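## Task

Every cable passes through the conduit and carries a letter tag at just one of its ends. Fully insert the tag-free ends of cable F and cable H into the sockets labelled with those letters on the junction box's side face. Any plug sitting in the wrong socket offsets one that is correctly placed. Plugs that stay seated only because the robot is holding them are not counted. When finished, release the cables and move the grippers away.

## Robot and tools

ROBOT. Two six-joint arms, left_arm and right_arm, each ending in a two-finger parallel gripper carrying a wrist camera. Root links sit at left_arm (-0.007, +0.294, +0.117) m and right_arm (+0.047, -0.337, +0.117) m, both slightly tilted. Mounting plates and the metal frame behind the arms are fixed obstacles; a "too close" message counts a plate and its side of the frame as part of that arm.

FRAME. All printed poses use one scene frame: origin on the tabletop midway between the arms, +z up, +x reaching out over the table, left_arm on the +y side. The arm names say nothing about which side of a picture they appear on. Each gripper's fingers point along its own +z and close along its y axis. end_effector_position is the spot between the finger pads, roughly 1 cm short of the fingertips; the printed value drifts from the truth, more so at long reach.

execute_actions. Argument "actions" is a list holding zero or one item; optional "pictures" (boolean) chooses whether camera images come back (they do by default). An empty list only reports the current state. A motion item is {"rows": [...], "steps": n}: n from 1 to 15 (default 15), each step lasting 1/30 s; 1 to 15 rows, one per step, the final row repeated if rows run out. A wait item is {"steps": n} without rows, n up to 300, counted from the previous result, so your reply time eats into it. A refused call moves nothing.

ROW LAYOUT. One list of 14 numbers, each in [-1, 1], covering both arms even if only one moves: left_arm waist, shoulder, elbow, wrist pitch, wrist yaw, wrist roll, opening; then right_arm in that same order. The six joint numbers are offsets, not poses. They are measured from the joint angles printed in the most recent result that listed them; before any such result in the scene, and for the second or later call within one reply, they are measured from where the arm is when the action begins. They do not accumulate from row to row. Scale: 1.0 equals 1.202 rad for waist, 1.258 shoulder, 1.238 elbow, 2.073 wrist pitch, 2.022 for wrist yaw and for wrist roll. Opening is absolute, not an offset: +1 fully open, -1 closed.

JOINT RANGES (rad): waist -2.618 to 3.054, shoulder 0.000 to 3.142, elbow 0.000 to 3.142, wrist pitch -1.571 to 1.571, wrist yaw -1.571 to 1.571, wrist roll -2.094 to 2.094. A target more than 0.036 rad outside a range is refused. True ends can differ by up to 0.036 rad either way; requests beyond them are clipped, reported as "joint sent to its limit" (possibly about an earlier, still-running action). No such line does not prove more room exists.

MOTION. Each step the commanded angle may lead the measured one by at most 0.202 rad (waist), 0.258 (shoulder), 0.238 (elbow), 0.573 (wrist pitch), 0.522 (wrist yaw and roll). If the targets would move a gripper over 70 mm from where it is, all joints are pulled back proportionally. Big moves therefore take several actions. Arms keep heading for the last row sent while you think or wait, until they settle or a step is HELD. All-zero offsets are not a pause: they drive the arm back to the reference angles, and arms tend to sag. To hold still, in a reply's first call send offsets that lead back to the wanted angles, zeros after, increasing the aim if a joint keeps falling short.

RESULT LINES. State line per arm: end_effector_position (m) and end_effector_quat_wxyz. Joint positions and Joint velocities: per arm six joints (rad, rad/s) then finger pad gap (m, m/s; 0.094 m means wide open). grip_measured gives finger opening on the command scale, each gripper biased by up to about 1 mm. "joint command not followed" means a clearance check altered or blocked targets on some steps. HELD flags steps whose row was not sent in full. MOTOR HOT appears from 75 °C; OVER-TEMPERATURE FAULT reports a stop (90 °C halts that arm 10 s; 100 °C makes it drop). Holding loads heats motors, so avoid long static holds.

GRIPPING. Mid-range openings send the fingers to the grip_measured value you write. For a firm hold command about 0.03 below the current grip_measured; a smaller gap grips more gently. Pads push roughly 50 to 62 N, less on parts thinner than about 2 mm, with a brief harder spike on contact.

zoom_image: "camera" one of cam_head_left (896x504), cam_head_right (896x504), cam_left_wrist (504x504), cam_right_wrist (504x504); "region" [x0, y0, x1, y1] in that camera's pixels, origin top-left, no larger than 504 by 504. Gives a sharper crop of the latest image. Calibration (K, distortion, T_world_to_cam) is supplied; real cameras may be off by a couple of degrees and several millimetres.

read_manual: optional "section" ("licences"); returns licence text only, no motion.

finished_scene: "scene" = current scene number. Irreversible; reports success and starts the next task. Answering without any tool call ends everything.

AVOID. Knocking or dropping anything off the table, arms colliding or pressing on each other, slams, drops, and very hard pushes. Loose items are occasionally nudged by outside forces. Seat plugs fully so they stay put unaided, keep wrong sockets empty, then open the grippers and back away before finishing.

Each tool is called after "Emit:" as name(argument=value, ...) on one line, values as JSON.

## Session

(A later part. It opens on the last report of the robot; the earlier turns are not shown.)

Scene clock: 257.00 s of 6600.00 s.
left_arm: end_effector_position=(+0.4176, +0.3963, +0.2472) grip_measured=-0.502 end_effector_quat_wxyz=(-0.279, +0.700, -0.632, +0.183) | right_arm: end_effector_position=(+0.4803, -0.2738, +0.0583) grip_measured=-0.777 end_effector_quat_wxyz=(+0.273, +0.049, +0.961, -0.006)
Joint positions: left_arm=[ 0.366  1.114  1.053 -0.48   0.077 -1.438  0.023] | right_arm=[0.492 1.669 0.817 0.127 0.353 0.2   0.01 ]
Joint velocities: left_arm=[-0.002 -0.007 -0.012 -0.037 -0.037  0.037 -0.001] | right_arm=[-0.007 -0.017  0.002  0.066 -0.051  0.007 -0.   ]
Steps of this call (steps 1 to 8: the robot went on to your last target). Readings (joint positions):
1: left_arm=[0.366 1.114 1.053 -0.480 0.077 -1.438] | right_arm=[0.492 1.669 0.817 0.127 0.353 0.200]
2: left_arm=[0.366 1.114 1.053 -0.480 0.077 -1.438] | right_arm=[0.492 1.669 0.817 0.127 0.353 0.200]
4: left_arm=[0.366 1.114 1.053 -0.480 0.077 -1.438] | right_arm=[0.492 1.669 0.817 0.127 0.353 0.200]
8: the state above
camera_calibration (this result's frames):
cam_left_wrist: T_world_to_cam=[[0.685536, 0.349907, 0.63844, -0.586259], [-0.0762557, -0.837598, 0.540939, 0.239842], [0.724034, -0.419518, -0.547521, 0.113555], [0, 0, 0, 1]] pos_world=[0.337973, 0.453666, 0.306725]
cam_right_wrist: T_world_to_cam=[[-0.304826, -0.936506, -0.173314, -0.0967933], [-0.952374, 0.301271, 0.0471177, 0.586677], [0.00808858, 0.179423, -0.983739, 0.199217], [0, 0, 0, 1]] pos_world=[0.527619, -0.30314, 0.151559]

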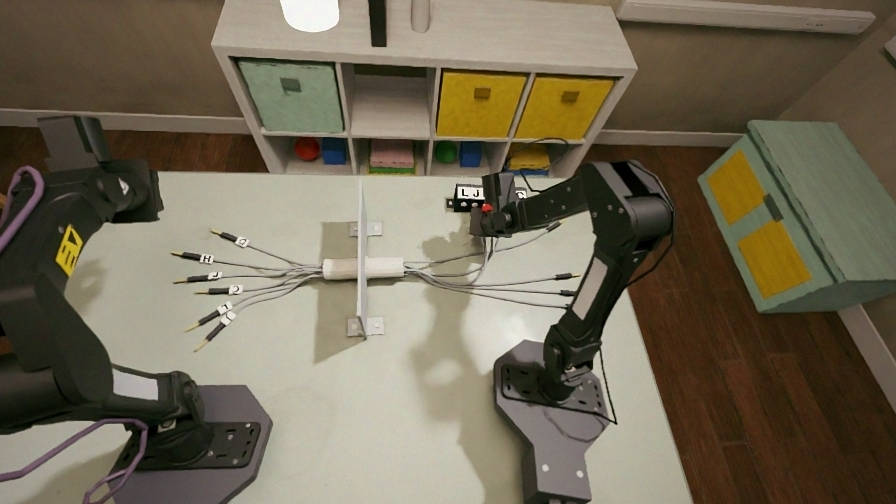

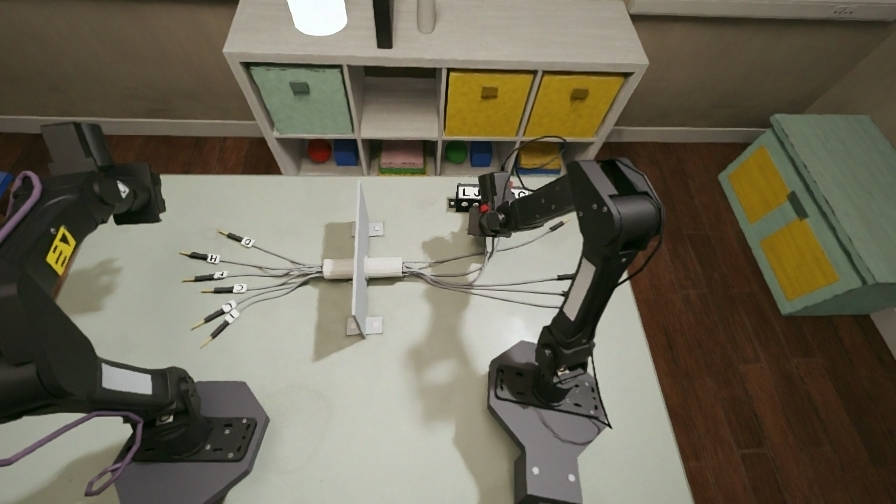

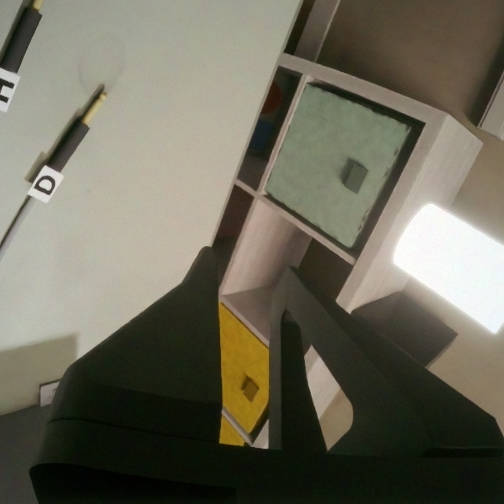

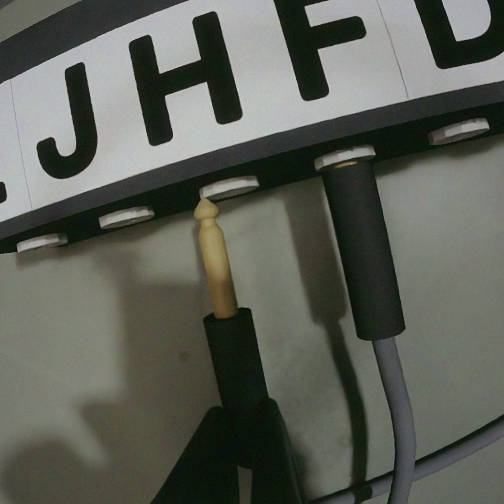

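Emit:
execute_actions(actions=[{"rows":[[0,0,0,0,0,0,-0.5,0,0,0,-0.01,0,0,-0.87],[0,0,0,0,0,0,-0.5,0,0,0,-0.02,0,0,-0.87],[0,0,0,0,0,0,-0.5,-0.01,0,0,-0.022,0,0,-0.87],[0,0,0,0,0,0,-0.5,-0.018,0,0,-0.022,0,0,-0.87]],"steps":10}], pictures=false)

Emit:
execute_actions(actions=[{"steps":8}])

Scene clock: 258.03 s of 6600.00 s.
left_arm: end_effector_position=(+0.4177, +0.3963, +0.2472) grip_measured=-0.502 end_effector_quat_wxyz=(-0.278, +0.700, -0.632, +0.183) | right_arm: end_effector_position=(+0.4745, -0.2810, +0.0534) grip_measured=-0.777 end_effector_quat_wxyz=(+0.257, +0.051, +0.965, -0.014)
Joint positions: left_arm=[ 0.366  1.114  1.053 -0.48   0.077 -1.438  0.023] | right_arm=[0.477 1.669 0.817 0.095 0.353 0.2   0.01 ]
Joint velocities: left_arm=[ 0.002 -0.002  0.007  0.022 -0.081  0.081 -0.002] | right_arm=[ 0.012  0.002  0.002  0.022  0.022 -0.081  0.   ]
Steps of this call (steps 1 to 15: the robot went on to your last target; steps 16 to 21: nothing new was sent; steps 22 to 31: all 10 steps of this action). Readings (joint positions):
22: left_arm=[0.366 1.114 1.053 -0.480 0.077 -1.438] | right_arm=[0.492 1.669 0.817 0.125 0.353 0.200]
23: left_arm=[0.366 1.114 1.053 -0.480 0.077 -1.438] | right_arm=[0.492 1.669 0.817 0.122 0.353 0.200]
25: left_arm=[0.366 1.114 1.053 -0.480 0.077 -1.438] | right_arm=[0.491 1.669 0.817 0.111 0.353 0.200]
29: left_arm=[0.366 1.114 1.053 -0.480 0.077 -1.438] | right_arm=[0.479 1.669 0.817 0.098 0.353 0.200]
31: the state above

Scene clock: 258.30 s of 6600.00 s.
left_arm: end_effector_position=(+0.4177, +0.3963, +0.2472) grip_measured=-0.502 end_effector_quat_wxyz=(-0.278, +0.700, -0.632, +0.183) | right_arm: end_effector_position=(+0.4738, -0.2811, +0.0530) grip_measured=-0.777 end_effector_quat_wxyz=(+0.256, +0.050, +0.965, -0.014)
Joint positions: left_arm=[ 0.366  1.114  1.053 -0.48   0.077 -1.438  0.023] | right_arm=[0.477 1.669 0.817 0.091 0.353 0.2   0.01 ]
Joint velocities: left_arm=[ 0.002 -0.002 -0.002 -0.007 -0.007 -0.007 -0.001] | right_arm=[ 0.007  0.022 -0.007 -0.066 -0.007  0.007 -0.001]
Steps of this call (steps 1 to 8: the robot went on to your last target). Readings (joint positions):
1: left_arm=[0.366 1.114 1.053 -0.480 0.077 -1.438] | right_arm=[0.477 1.669 0.817 0.094 0.353 0.200]
2: left_arm=[0.366 1.114 1.053 -0.480 0.077 -1.438] | right_arm=[0.477 1.669 0.817 0.093 0.353 0.200]
4: left_arm=[0.366 1.114 1.053 -0.480 0.077 -1.438] | right_arm=[0.477 1.669 0.817 0.092 0.353 0.200]
8: the state above
camera_calibration (this result's frames):
cam_left_wrist: T_world_to_cam=[[0.685577, 0.349927, 0.638385, -0.586258], [-0.0764929, -0.837423, 0.541176, 0.23976], [0.723971, -0.419849, -0.547351, 0.113631], [0, 0, 0, 1]] pos_world=[0.337999, 0.453636, 0.306702]
cam_right_wrist: T_world_to_cam=[[-0.316852, -0.936561, -0.149859, -0.102102], [-0.948126, 0.308468, 0.0768456, 0.581364], [-0.025744, 0.166434, -0.985717, 0.207821], [0, 0, 0, 1]] pos_world=[0.524205, -0.309546, 0.144876]

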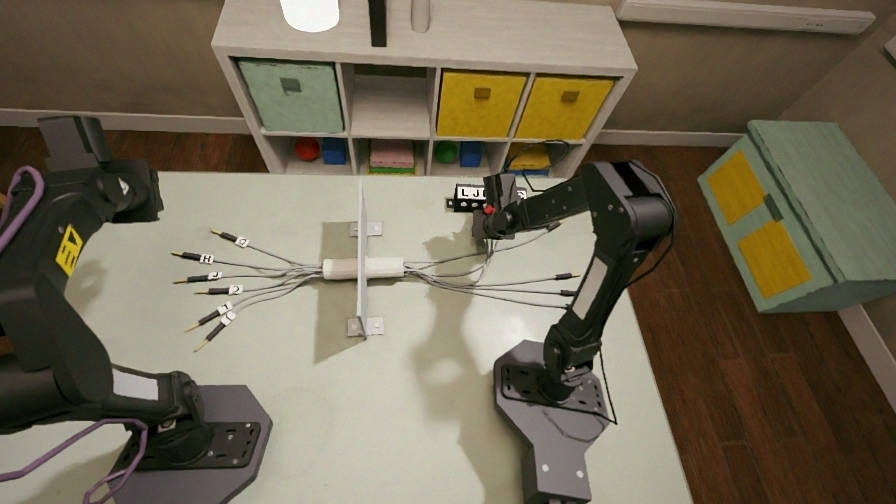

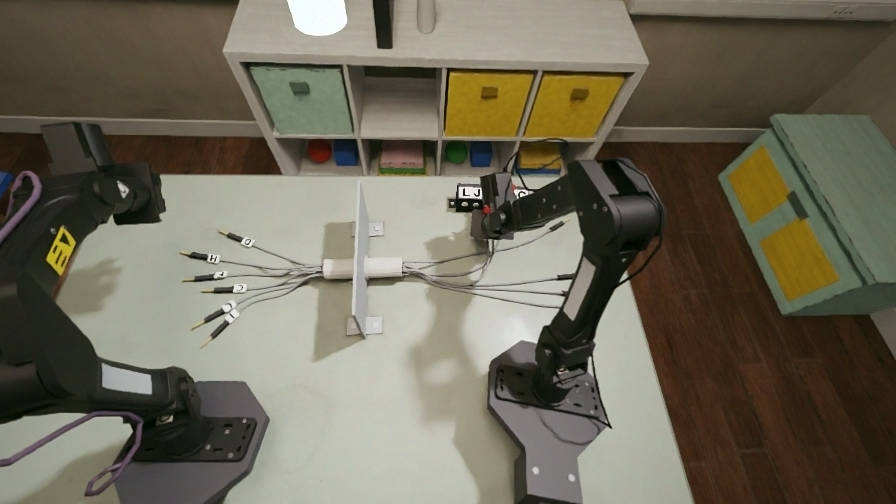

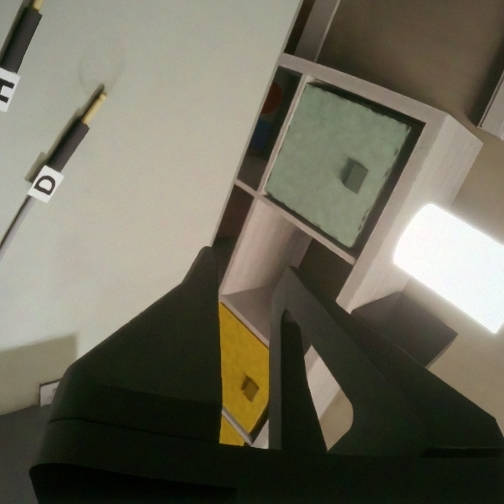

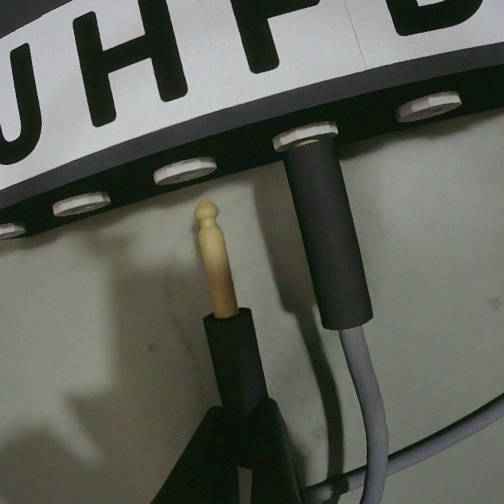

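Emit:
execute_actions(actions=[{"rows":[[0,0,0,0,0,0,-0.5,0,0,0.025,0.012,0,0,-0.87],[0,0,0,0,0,0,-0.5,0,0.008,0.035,0.012,0,0,-0.87],[0,0,0,0,0,0,-0.5,0,0.013,0.04,0.012,0,0,-0.87]],"steps":10}], pictures=false)

Emit:
execute_actions(actions=[{"steps":8}])

Scene clock: 259.40 s of 6600.00 s.
left_arm: end_effector_position=(+0.4177, +0.3963, +0.2472) grip_measured=-0.502 end_effector_quat_wxyz=(-0.278, +0.700, -0.632, +0.183) | right_arm: end_effector_position=(+0.4817, -0.2799, +0.0567) grip_measured=-0.777 end_effector_quat_wxyz=(+0.265, +0.053, +0.963, -0.012)
Joint positions: left_arm=[ 0.366  1.114  1.053 -0.48   0.077 -1.438  0.023] | right_arm=[0.477 1.675 0.836 0.098 0.353 0.2   0.01 ]
Joint velocities: left_arm=[ 0.017  0.002  0.002  0.007 -0.066 -0.066  0.001] | right_arm=[-0.012 -0.012  0.007  0.037 -0.037 -0.051 -0.   ]
Steps of this call (steps 1 to 15: the robot went on to your last target; steps 16 to 23: nothing new was sent; steps 24 to 33: all 10 steps of this action). Readings (joint positions):
24: left_arm=[0.366 1.114 1.053 -0.480 0.077 -1.438] | right_arm=[0.477 1.669 0.817 0.091 0.353 0.200]
25: left_arm=[0.366 1.114 1.053 -0.480 0.077 -1.438] | right_arm=[0.477 1.669 0.817 0.092 0.353 0.200]
27: left_arm=[0.366 1.114 1.053 -0.480 0.077 -1.438] | right_arm=[0.477 1.672 0.824 0.092 0.353 0.200]
31: left_arm=[0.366 1.114 1.053 -0.480 0.077 -1.438] | right_arm=[0.477 1.675 0.836 0.098 0.353 0.200]
33: the state above

Scene clock: 259.67 s of 6600.00 s.
left_arm: end_effector_position=(+0.4177, +0.3963, +0.2472) grip_measured=-0.502 end_effector_quat_wxyz=(-0.278, +0.700, -0.632, +0.183) | right_arm: end_effector_position=(+0.4817, -0.2799, +0.0567) grip_measured=-0.777 end_effector_quat_wxyz=(+0.265, +0.053, +0.963, -0.012)
Joint positions: left_arm=[ 0.366  1.114  1.053 -0.48   0.077 -1.438  0.023] | right_arm=[0.477 1.675 0.836 0.098 0.353 0.2   0.01 ]
Joint velocities: left_arm=[ 0.007  0.012  0.007  0.022 -0.037 -0.037 -0.001] | right_arm=[-0.002 -0.002  0.002 -0.007  0.037 -0.022 -0.001]
Steps of this call (steps 1 to 8: the robot went on to your last target). Readings (joint positions):
1: left_arm=[0.366 1.114 1.053 -0.480 0.077 -1.438] | right_arm=[0.477 1.675 0.836 0.098 0.353 0.200]
2: left_arm=[0.366 1.114 1.053 -0.480 0.077 -1.438] | right_arm=[0.477 1.675 0.836 0.098 0.353 0.200]
4: left_arm=[0.366 1.114 1.053 -0.480 0.077 -1.438] | right_arm=[0.477 1.675 0.836 0.098 0.353 0.200]
8: the state above
camera_calibration (this result's frames):
cam_left_wrist: T_world_to_cam=[[0.685577, 0.349927, 0.638385, -0.586258], [-0.0764929, -0.837423, 0.541176, 0.23976], [0.723971, -0.419849, -0.547351, 0.113631], [0, 0, 0, 1]] pos_world=[0.337999, 0.453636, 0.306702]
cam_right_wrist: T_world_to_cam=[[-0.317747, -0.934577, -0.160007, -0.0963516], [-0.948151, 0.311962, 0.0607475, 0.590195], [-0.00685713, 0.171013, -0.985245, 0.203608], [0, 0, 0, 1]] pos_world=[0.530374, -0.308986, 0.149334]

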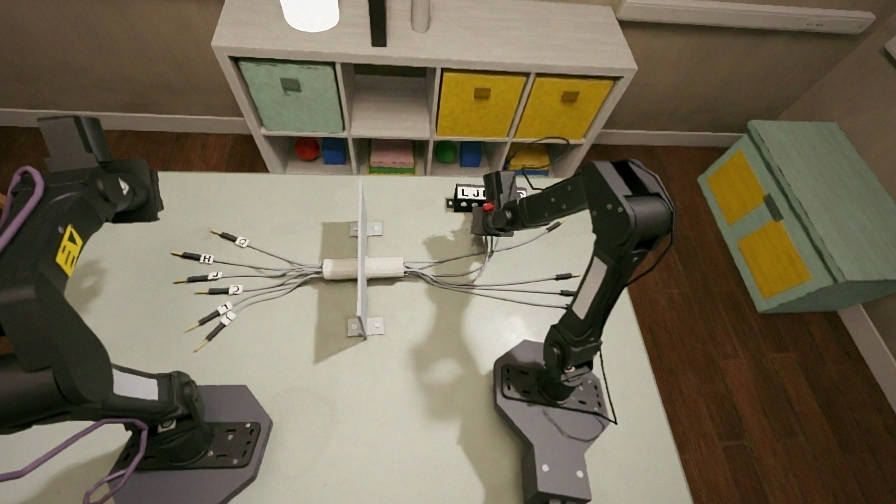

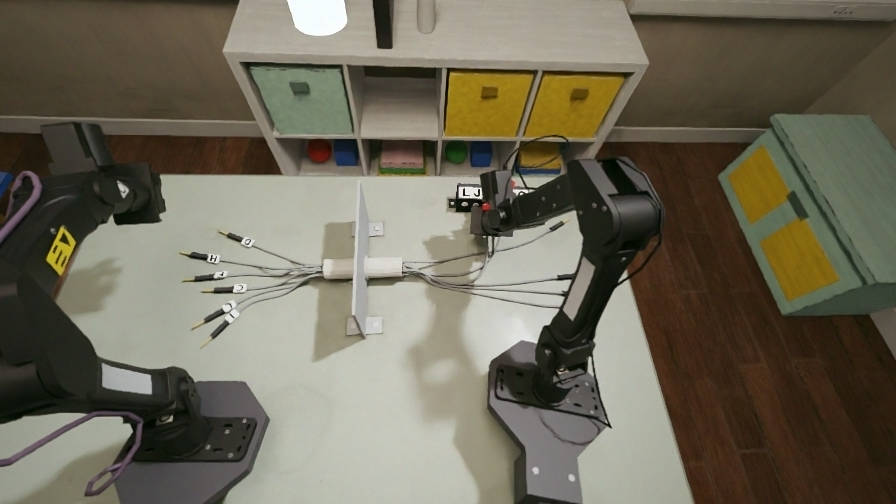

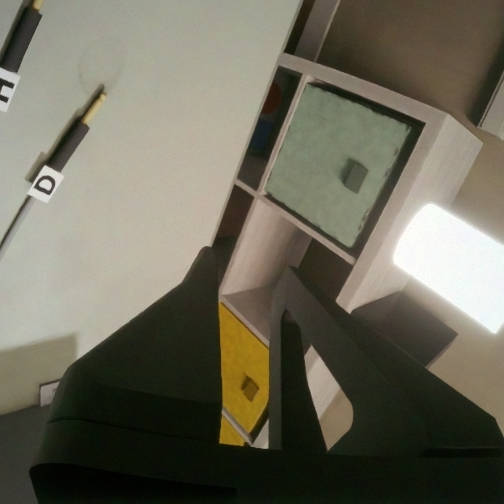

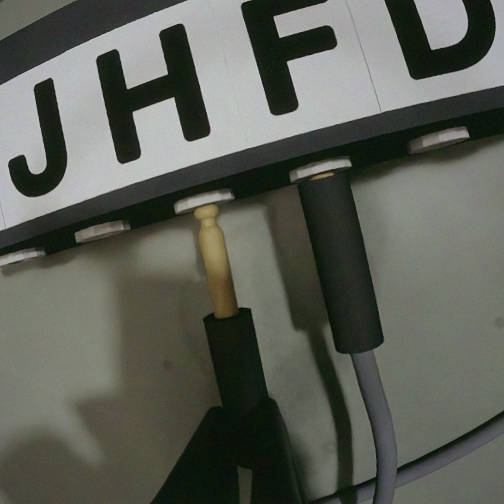

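Emit:
execute_actions(actions=[{"rows":[[0,0,0,0,0,0,-0.5,0,0.01,0.025,0.012,0,0,-0.87],[0,0,0,0,0,0,-0.5,-0.005,0.018,0.04,0.012,0,0,-0.87],[0,0,0,0,0,0,-0.5,-0.009,0.026,0.055,0.014,0,0,-0.87]],"steps":12}], pictures=false)

Emit:
execute_actions(actions=[{"steps":8}])

Scene clock: 260.63 s of 6600.00 s.
left_arm: end_effector_position=(+0.4177, +0.3963, +0.2472) grip_measured=-0.502 end_effector_quat_wxyz=(-0.278, +0.700, -0.632, +0.183) | right_arm: end_effector_position=(+0.4884, -0.2800, +0.0544) grip_measured=-0.777 end_effector_quat_wxyz=(+0.265, +0.055, +0.963, -0.014)
Joint positions: left_arm=[ 0.366  1.114  1.053 -0.48   0.077 -1.438  0.023] | right_arm=[0.473 1.7   0.865 0.094 0.355 0.2   0.01 ]
Joint velocities: left_arm=[-0.007  0.012 -0.002  0.007  0.022 -0.037 -0.   ] | right_arm=[-0.017  0.012  0.007  0.022  0.007  0.007  0.001]
Steps of this call (steps 1 to 15: the robot went on to your last target; steps 16 to 17: nothing new was sent; steps 18 to 29: all 12 steps of this action). Readings (joint positions):
18: left_arm=[0.366 1.114 1.053 -0.480 0.077 -1.438] | right_arm=[0.477 1.675 0.836 0.098 0.353 0.200]
19: left_arm=[0.366 1.114 1.053 -0.480 0.077 -1.438] | right_arm=[0.477 1.676 0.837 0.098 0.353 0.200]
21: left_arm=[0.366 1.114 1.053 -0.480 0.077 -1.438] | right_arm=[0.476 1.690 0.853 0.097 0.354 0.200]
25: left_arm=[0.366 1.114 1.053 -0.480 0.077 -1.438] | right_arm=[0.473 1.700 0.865 0.094 0.355 0.200]
29: the state above

Scene clock: 260.90 s of 6600.00 s.
left_arm: end_effector_position=(+0.4177, +0.3963, +0.2472) grip_measured=-0.502 end_effector_quat_wxyz=(-0.278, +0.700, -0.632, +0.183) | right_arm: end_effector_position=(+0.4884, -0.2800, +0.0544) grip_measured=-0.777 end_effector_quat_wxyz=(+0.265, +0.055, +0.963, -0.014)
Joint positions: left_arm=[ 0.366  1.114  1.053 -0.48   0.077 -1.438  0.023] | right_arm=[0.473 1.7   0.865 0.094 0.355 0.2   0.01 ]
Joint velocities: left_arm=[-0.002  0.007  0.007 -0.051  0.022  0.007 -0.001] | right_arm=[-0.012 -0.002 -0.002 -0.022 -0.037 -0.007 -0.   ]
Steps of this call (steps 1 to 8: the robot went on to your last target). Readings (joint positions):
1: left_arm=[0.366 1.114 1.053 -0.480 0.077 -1.438] | right_arm=[0.473 1.700 0.865 0.094 0.355 0.200]
2: left_arm=[0.366 1.114 1.053 -0.480 0.077 -1.438] | right_arm=[0.473 1.700 0.865 0.094 0.355 0.200]
4: left_arm=[0.366 1.114 1.053 -0.480 0.077 -1.438] | right_arm=[0.473 1.700 0.865 0.094 0.355 0.200]
8: the state above
camera_calibration (this result's frames):
cam_left_wrist: T_world_to_cam=[[0.685577, 0.349927, 0.638385, -0.586258], [-0.0764929, -0.837423, 0.541176, 0.23976], [0.723971, -0.419849, -0.547351, 0.113631], [0, 0, 0, 1]] pos_world=[0.337999, 0.453636, 0.306702]
cam_right_wrist: T_world_to_cam=[[-0.322365, -0.933489, -0.157096, -0.0922971], [-0.946594, 0.316775, 0.0601054, 0.597333], [-0.0063437, 0.168082, -0.985753, 0.200345], [0, 0, 0, 1]] pos_world=[0.536949, -0.309053, 0.147088]

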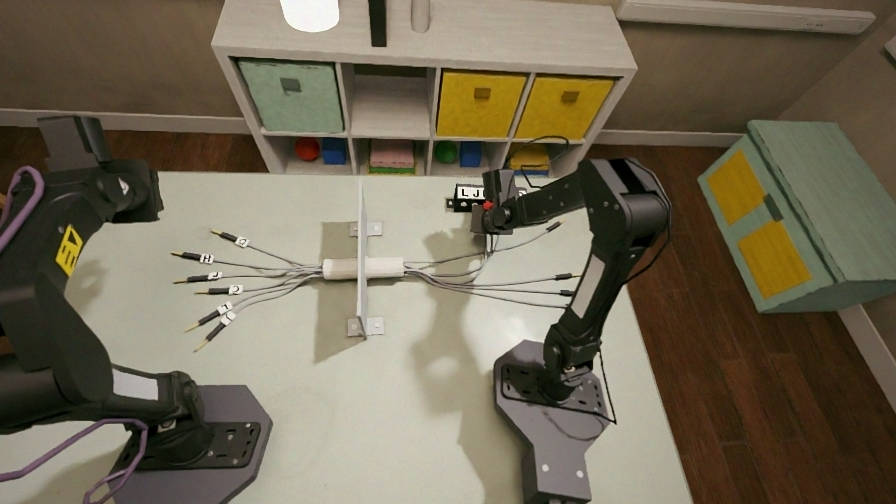

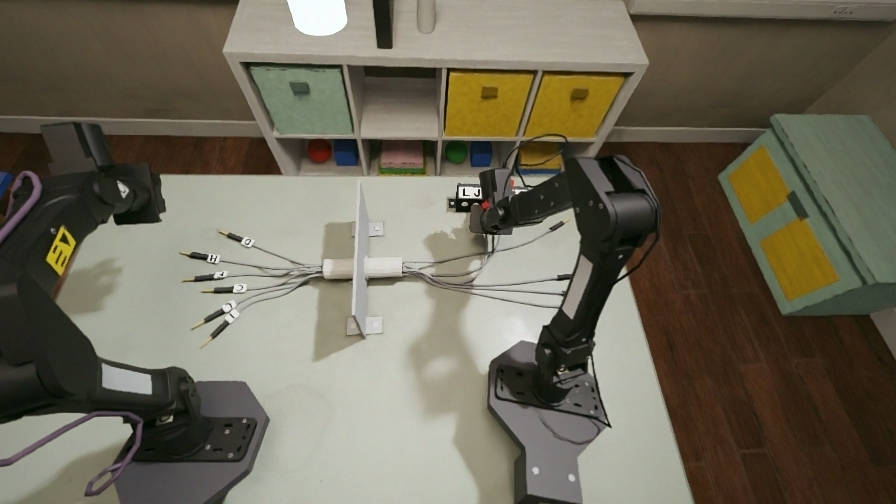

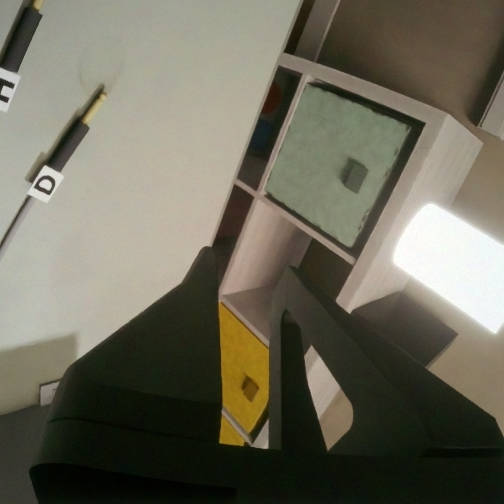

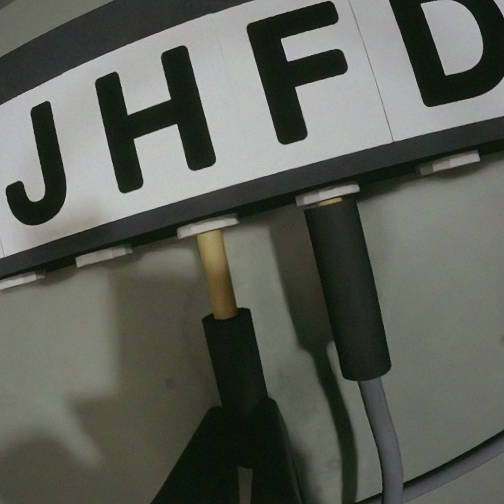

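Going in smoothly. Repeat, twice.

Emit:
execute_actions(actions=[{"rows":[[0,0,0,0,0,0,-0.5,0,0.008,0.025,0.014,0,0,-0.87],[0,0,0,0,0,0,-0.5,-0.003,0.014,0.04,0.016,0,0,-0.87],[0,0,0,0,0,0,-0.5,-0.006,0.02,0.055,0.018,0,0,-0.87]],"steps":12}], pictures=false)

Emit:
execute_actions(actions=[{"rows":[[0,0,0,0,0,0,-0.5,0,0.006,0.025,0.02,0,0,-0.87],[0,0,0,0,0,0,-0.5,0,0.012,0.04,0.025,0,0,-0.87],[0,0,0,0,0,0,-0.5,0,0.018,0.055,0.03,0,0,-0.87]],"steps":14}])

Scene clock: 262.17 s of 6600.00 s.
left_arm: end_effector_position=(+0.4177, +0.3963, +0.2472) grip_measured=-0.502 end_effector_quat_wxyz=(-0.278, +0.700, -0.632, +0.183) | right_arm: end_effector_position=(+0.4889, -0.2804, +0.0530) grip_measured=-0.777 end_effector_quat_wxyz=(+0.257, +0.053, +0.965, -0.018)
Joint positions: left_arm=[ 0.366  1.114  1.053 -0.48   0.077 -1.438  0.023] | right_arm=[0.473 1.709 0.884 0.066 0.359 0.2   0.01 ]
Joint velocities: left_arm=[-0.002  0.002 -0.002  0.007 -0.007 -0.007 -0.   ] | right_arm=[-0.027 -0.007 -0.007  0.007  0.022 -0.022 -0.   ]
Steps of this call (steps 1 to 15: the robot went on to your last target; steps 16 to 26: nothing new was sent; steps 27 to 38: all 12 steps of this action). Readings (joint positions):
27: left_arm=[0.366 1.114 1.053 -0.480 0.077 -1.438] | right_arm=[0.473 1.700 0.865 0.094 0.355 0.200]
28: left_arm=[0.366 1.114 1.053 -0.480 0.077 -1.438] | right_arm=[0.473 1.700 0.865 0.094 0.355 0.200]
30: left_arm=[0.366 1.114 1.053 -0.480 0.077 -1.438] | right_arm=[0.473 1.705 0.874 0.083 0.357 0.200]
34: left_arm=[0.366 1.114 1.053 -0.480 0.077 -1.438] | right_arm=[0.473 1.709 0.883 0.069 0.359 0.200]
38: the state above

Scene clock: 262.63 s of 6600.00 s.
left_arm: end_effector_position=(+0.4177, +0.3962, +0.2472) grip_measured=-0.502 end_effector_quat_wxyz=(-0.278, +0.700, -0.632, +0.183) | right_arm: end_effector_position=(+0.4893, -0.2806, +0.0529) grip_measured=-0.777 end_effector_quat_wxyz=(+0.251, +0.051, +0.966, -0.020)
Joint positions: left_arm=[ 0.366  1.114  1.053 -0.48   0.078 -1.438  0.023] | right_arm=[0.473 1.713 0.9   0.04  0.361 0.2   0.01 ]
Joint velocities: left_arm=[-0.012 -0.012  0.007 -0.051 -0.007 -0.051 -0.001] | right_arm=[ 0.007 -0.007 -0.002 -0.037  0.037  0.022  0.   ]
Steps of this call (steps 1 to 14: all 14 steps of this action). Readings (joint positions):
1: left_arm=[0.366 1.114 1.053 -0.480 0.077 -1.438] | right_arm=[0.473 1.709 0.884 0.064 0.359 0.200]
2: left_arm=[0.366 1.114 1.053 -0.480 0.078 -1.438] | right_arm=[0.473 1.709 0.884 0.064 0.359 0.200]
4: left_arm=[0.366 1.114 1.053 -0.480 0.078 -1.438] | right_arm=[0.473 1.711 0.892 0.055 0.360 0.200]
8: left_arm=[0.366 1.114 1.053 -0.480 0.078 -1.438] | right_arm=[0.473 1.713 0.898 0.043 0.361 0.200]
14: the state above
camera_calibration (this result's frames):
cam_left_wrist: T_world_to_cam=[[0.685618, 0.349947, 0.63833, -0.586257], [-0.0767302, -0.837248, 0.541413, 0.239678], [0.723907, -0.420181, -0.547181, 0.113707], [0, 0, 0, 1]] pos_world=[0.338025, 0.453606, 0.30668]
cam_right_wrist: T_world_to_cam=[[-0.323386, -0.936475, -0.135779, -0.0942323], [-0.945583, 0.314352, 0.0839983, 0.595961], [-0.0359798, 0.155555, -0.987172, 0.210085], [0, 0, 0, 1]] pos_world=[0.540616, -0.308267, 0.144535]

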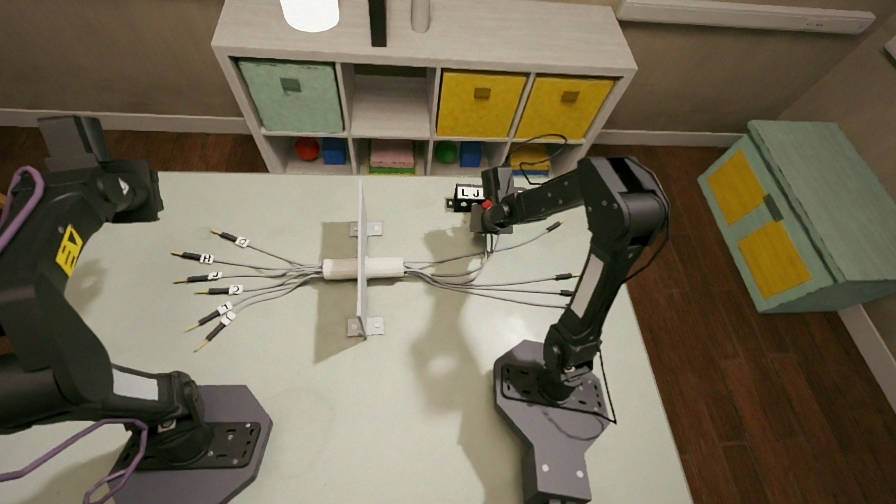

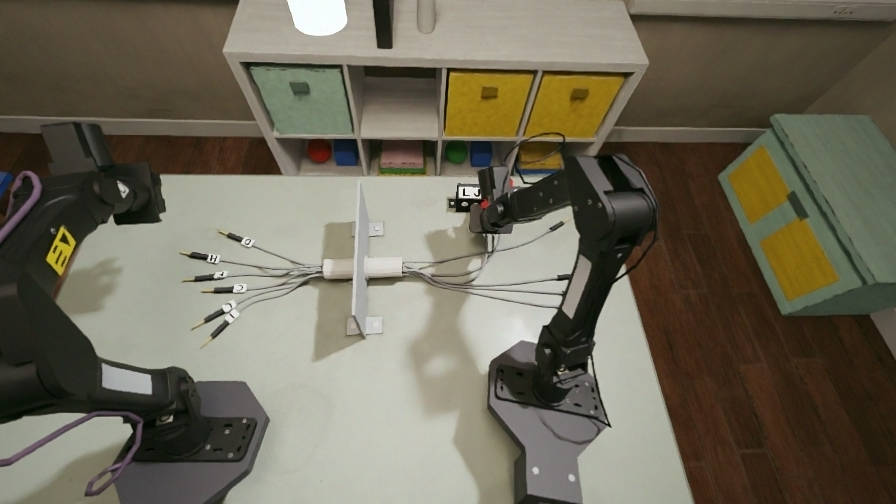

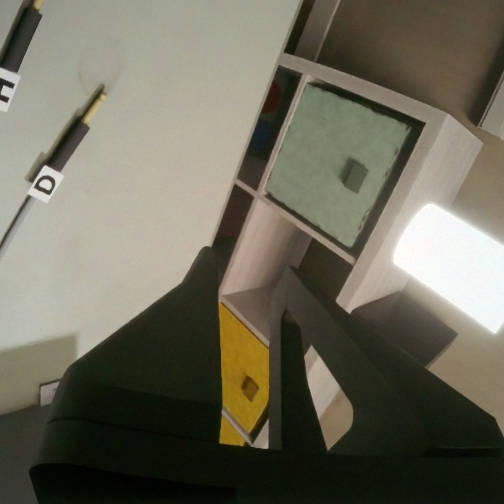

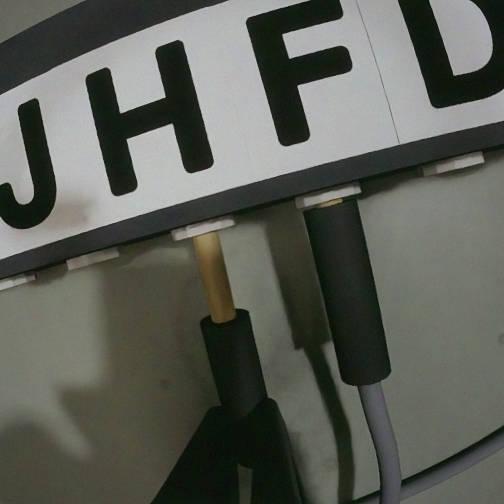

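Emit:
execute_actions(actions=[{"rows":[[0,0,0,0,0,0,-0.5,0,-0.02,-0.03,0.03,0,0,-0.87],[0,0,0,0,0,0,-0.5,0,-0.03,-0.03,0.04,0,0,-0.87],[0,0,0,0,0,0,-0.5,0,-0.03,-0.02,0.05,0,0,-0.87],[0,0,0,0,0,0,-0.5,0,-0.03,0,0.07,0,0,-0.87],[0,0,0,0,0,0,-0.5,0,-0.03,0.02,0.09,0,0,-0.87],[0,0,0,0,0,0,-0.5,0,-0.03,0.04,0.11,0,0,-0.87],[0,0,0,0,0,0,-0.5,0,-0.03,0.06,0.13,0,0,-0.87],[0,0,0,0,0,0,-0.5,0,-0.03,0.08,0.15,0,0,-0.87],[0,0,0,0,0,0,-0.5,0,-0.03,0.1,0.17,0,0,-0.87]],"steps":15}], pictures=false)

Emit:
execute_actions(actions=[{"steps":10}])

Scene clock: 264.43 s of 6600.00 s.
left_arm: end_effector_position=(+0.4177, +0.3962, +0.2472) grip_measured=-0.502 end_effector_quat_wxyz=(-0.278, +0.700, -0.632, +0.183) | right_arm: end_effector_position=(+0.4902, -0.2806, +0.0544) grip_measured=-0.777 end_effector_quat_wxyz=(+0.260, +0.054, +0.964, -0.018)
Joint positions: left_arm=[ 0.366  1.114  1.053 -0.48   0.078 -1.438  0.023] | right_arm=[0.473 1.707 0.883 0.071 0.36  0.2   0.01 ]
Joint velocities: left_arm=[ 0.002  0.007 -0.007 -0.081 -0.051 -0.095 -0.   ] | right_arm=[-0.002 -0.007  0.017 -0.007  0.081 -0.037 -0.   ]
Steps of this call (steps 1 to 15: the robot went on to your last target; steps 16 to 39: nothing new was sent; steps 40 to 54: all 15 steps of this action). Readings (joint positions):
40: left_arm=[0.366 1.114 1.053 -0.480 0.078 -1.438] | right_arm=[0.473 1.713 0.895 0.042 0.361 0.200]
41: left_arm=[0.366 1.114 1.053 -0.480 0.078 -1.438] | right_arm=[0.473 1.710 0.889 0.054 0.361 0.200]
43: left_arm=[0.366 1.114 1.053 -0.480 0.078 -1.438] | right_arm=[0.473 1.707 0.883 0.066 0.360 0.200]
47: left_arm=[0.366 1.114 1.053 -0.480 0.078 -1.438] | right_arm=[0.473 1.707 0.883 0.071 0.360 0.200]
54: the state above

Scene clock: 264.77 s of 6600.00 s.
left_arm: end_effector_position=(+0.4177, +0.3962, +0.2472) grip_measured=-0.502 end_effector_quat_wxyz=(-0.278, +0.700, -0.632, +0.183) | right_arm: end_effector_position=(+0.4902, -0.2806, +0.0544) grip_measured=-0.777 end_effector_quat_wxyz=(+0.260, +0.054, +0.964, -0.018)
Joint positions: left_arm=[ 0.366  1.114  1.053 -0.48   0.078 -1.438  0.023] | right_arm=[0.473 1.707 0.883 0.071 0.36  0.2   0.01 ]
Joint velocities: left_arm=[-0.012  0.007  0.017 -0.037 -0.022 -0.022  0.   ] | right_arm=[-0.032 -0.012  0.012 -0.022  0.051 -0.007 -0.001]
Steps of this call (steps 1 to 10: the robot went on to your last target). Readings (joint positions):
1: left_arm=[0.366 1.114 1.053 -0.480 0.078 -1.438] | right_arm=[0.473 1.707 0.883 0.071 0.360 0.200]
2: left_arm=[0.366 1.114 1.053 -0.480 0.078 -1.438] | right_arm=[0.473 1.707 0.883 0.071 0.360 0.200]
4: left_arm=[0.366 1.114 1.053 -0.480 0.078 -1.438] | right_arm=[0.473 1.707 0.883 0.071 0.360 0.200]
8: left_arm=[0.366 1.114 1.053 -0.480 0.078 -1.438] | right_arm=[0.473 1.707 0.883 0.071 0.360 0.200]
10: the state above
camera_calibration (this result's frames):
cam_left_wrist: T_world_to_cam=[[0.685618, 0.349947, 0.63833, -0.586257], [-0.0767302, -0.837248, 0.541413, 0.239678], [0.723907, -0.420181, -0.547181, 0.113707], [0, 0, 0, 1]] pos_world=[0.338025, 0.453606, 0.30668]
cam_right_wrist: T_world_to_cam=[[-0.324257, -0.934418, -0.14738, -0.0920729], [-0.945838, 0.31766, 0.0669521, 0.598661], [-0.0157447, 0.161107, -0.986811, 0.20322], [0, 0, 0, 1]] pos_world=[0.539581, -0.308945, 0.146889]

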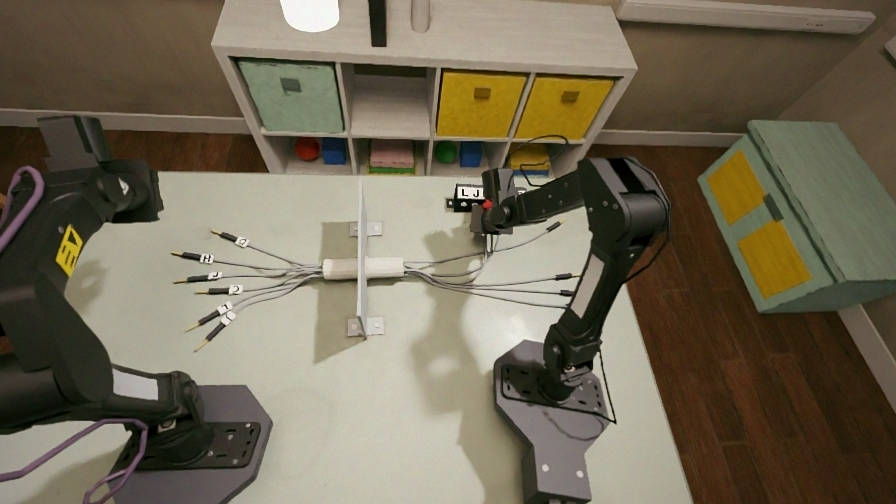

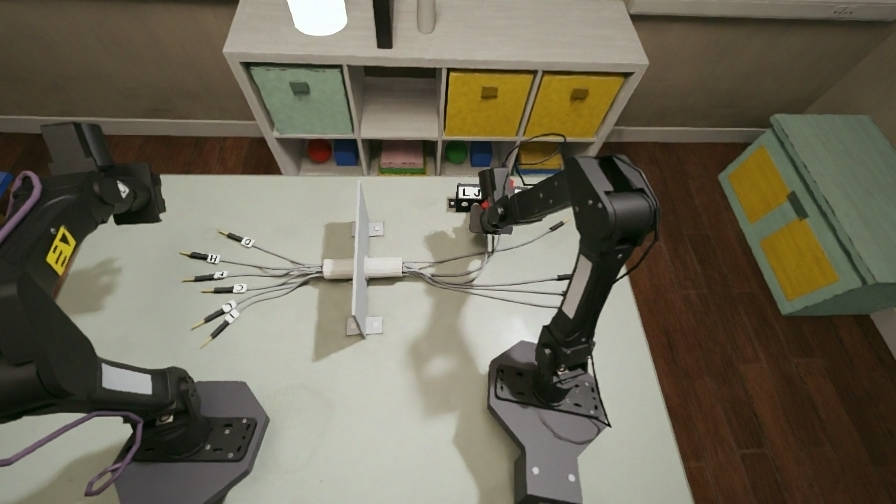

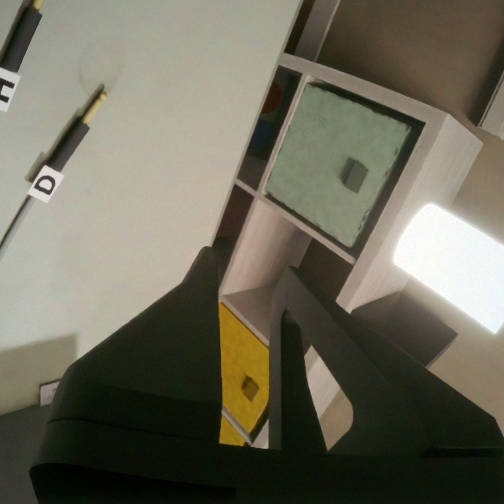

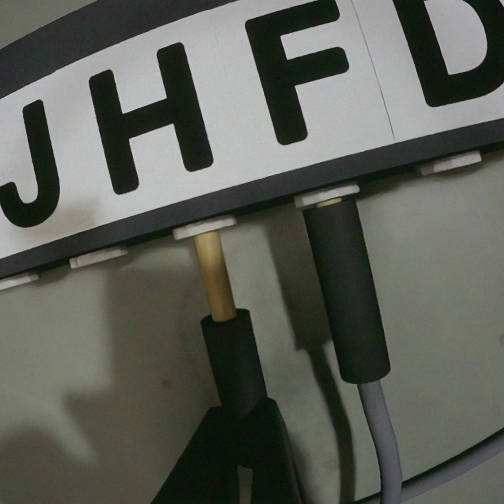

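Emit:
execute_actions(actions=[{"rows":[[0,0,0,0,0,0,-0.5,0,0,0,0,0,0,-0.87],[0,0,0,0,0,0,-0.5,0,0,0,0,0,0,-0.7],[0,0,0,0,0,0,-0.5,0,0,0,0,0,0,-0.55],[0,0,0,0,0,0,-0.5,0,-0.02,-0.03,0.015,0,0,-0.55],[0,0,0,0,0,0,-0.5,0.01,-0.035,-0.05,0.02,0,0,-0.55],[0,0,0,0,0,0,-0.5,0.02,-0.05,-0.07,0.025,0,0,-0.55],[0,0,0,0,0,0,-0.5,0.03,-0.065,-0.09,0.03,0,0,-0.55]],"steps":15}], pictures=false)

Emit:
execute_actions(actions=[{"steps":8}])

Scene clock: 266.47 s of 6600.00 s.
left_arm: end_effector_position=(+0.4177, +0.3962, +0.2472) grip_measured=-0.502 end_effector_quat_wxyz=(-0.278, +0.700, -0.632, +0.183) | right_arm: end_effector_position=(+0.4650, -0.2766, +0.0511) grip_measured=-0.553 end_effector_quat_wxyz=(+0.255, +0.044, +0.966, -0.013)
Joint positions: left_arm=[ 0.366  1.114  1.053 -0.48   0.078 -1.438  0.023] | right_arm=[0.494 1.659 0.784 0.109 0.359 0.2   0.021]
Joint velocities: left_arm=[ 0.002 -0.002  0.007 -0.037  0.051 -0.037 -0.001] | right_arm=[-0.017 -0.002 -0.012  0.11  -0.022 -0.037 -0.   ]
Steps of this call (steps 1 to 15: the robot went on to your last target; steps 16 to 36: nothing new was sent; steps 37 to 51: all 15 steps of this action). Readings (joint positions):
37: left_arm=[0.366 1.114 1.053 -0.480 0.078 -1.438] | right_arm=[0.473 1.707 0.883 0.064 0.360 0.200]
38: left_arm=[0.366 1.114 1.053 -0.480 0.078 -1.438] | right_arm=[0.473 1.707 0.883 0.062 0.360 0.200]
40: left_arm=[0.366 1.114 1.053 -0.480 0.078 -1.438] | right_arm=[0.473 1.707 0.880 0.066 0.360 0.200]
44: left_arm=[0.366 1.114 1.053 -0.480 0.078 -1.438] | right_arm=[0.478 1.675 0.814 0.101 0.359 0.200]
51: the state above

Scene clock: 266.73 s of 6600.00 s.
left_arm: end_effector_position=(+0.4177, +0.3962, +0.2472) grip_measured=-0.502 end_effector_quat_wxyz=(-0.278, +0.700, -0.632, +0.183) | right_arm: end_effector_position=(+0.4664, -0.2765, +0.0519) grip_measured=-0.553 end_effector_quat_wxyz=(+0.258, +0.044, +0.965, -0.012)
Joint positions: left_arm=[ 0.366  1.114  1.053 -0.48   0.078 -1.438  0.023] | right_arm=[0.494 1.659 0.784 0.116 0.359 0.2   0.021]
Joint velocities: left_arm=[-0.007 -0.007  0.022  0.022 -0.022 -0.022 -0.001] | right_arm=[-0.002 -0.002 -0.012  0.007 -0.037  0.007 -0.   ]
Steps of this call (steps 1 to 8: the robot went on to your last target). Readings (joint positions):
1: left_arm=[0.366 1.114 1.053 -0.480 0.078 -1.438] | right_arm=[0.494 1.659 0.784 0.111 0.359 0.200]
2: left_arm=[0.366 1.114 1.053 -0.480 0.078 -1.438] | right_arm=[0.494 1.659 0.784 0.112 0.359 0.200]
4: left_arm=[0.366 1.114 1.053 -0.480 0.078 -1.438] | right_arm=[0.494 1.659 0.784 0.114 0.359 0.200]
8: the state above
camera_calibration (this result's frames):
cam_left_wrist: T_world_to_cam=[[0.685618, 0.349947, 0.63833, -0.586257], [-0.0767302, -0.837248, 0.541413, 0.239678], [0.723907, -0.420181, -0.547181, 0.113707], [0, 0, 0, 1]] pos_world=[0.338025, 0.453606, 0.30668]
cam_right_wrist: T_world_to_cam=[[-0.30471, -0.940335, -0.151397, -0.106854], [-0.952153, 0.296807, 0.0728744, 0.571883], [-0.0235907, 0.166359, -0.985783, 0.204775], [0, 0, 0, 1]] pos_world=[0.516791, -0.304283, 0.144011]

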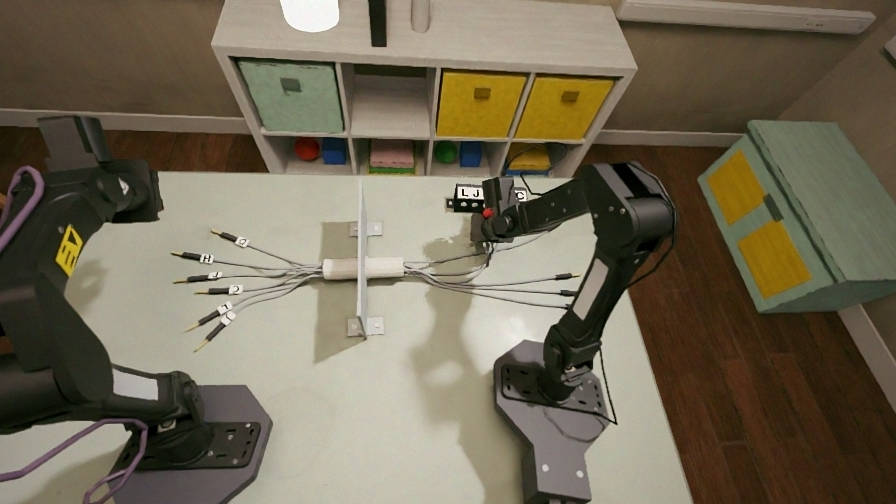

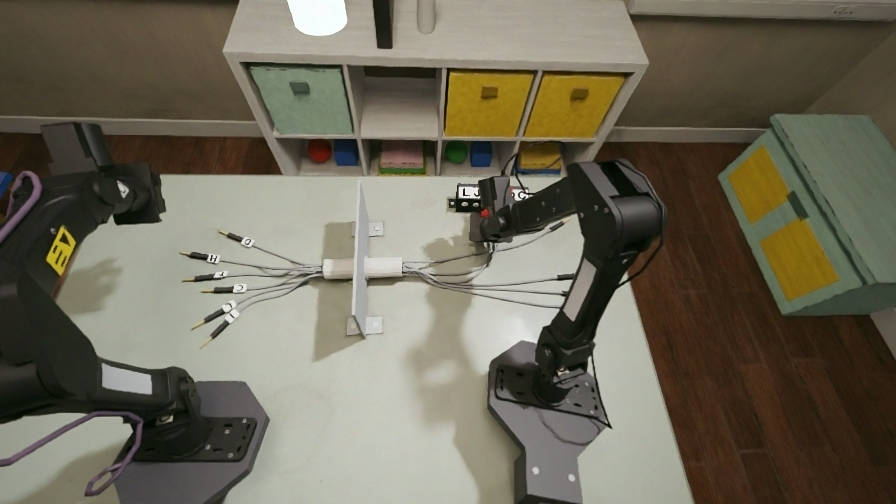

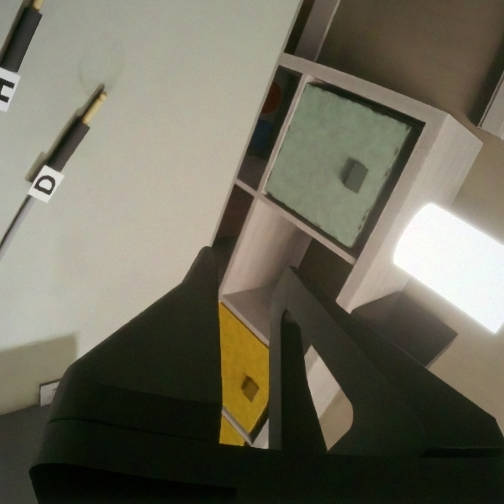

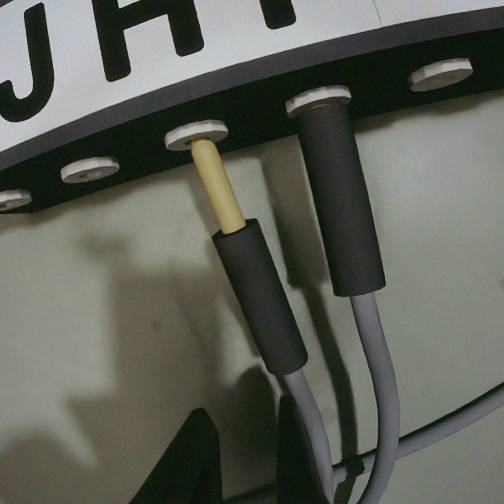

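Emit:
zoom_image(camera="cam_right_wrist", region=[160, 300, 420, 504])

Region (160, 300, 420, 504) of cam_right_wrist's 504x504 image, scaled by 1.938, with more detail than that image has; it fills the top 395 rows of this view, and the rest is white.

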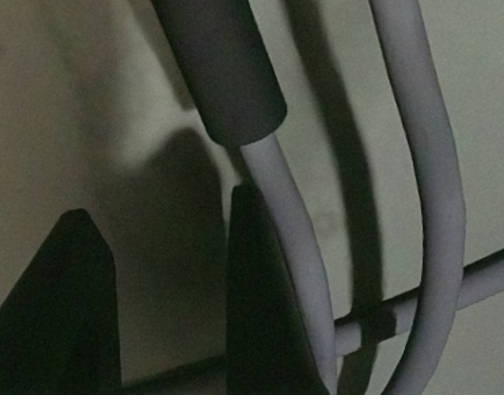

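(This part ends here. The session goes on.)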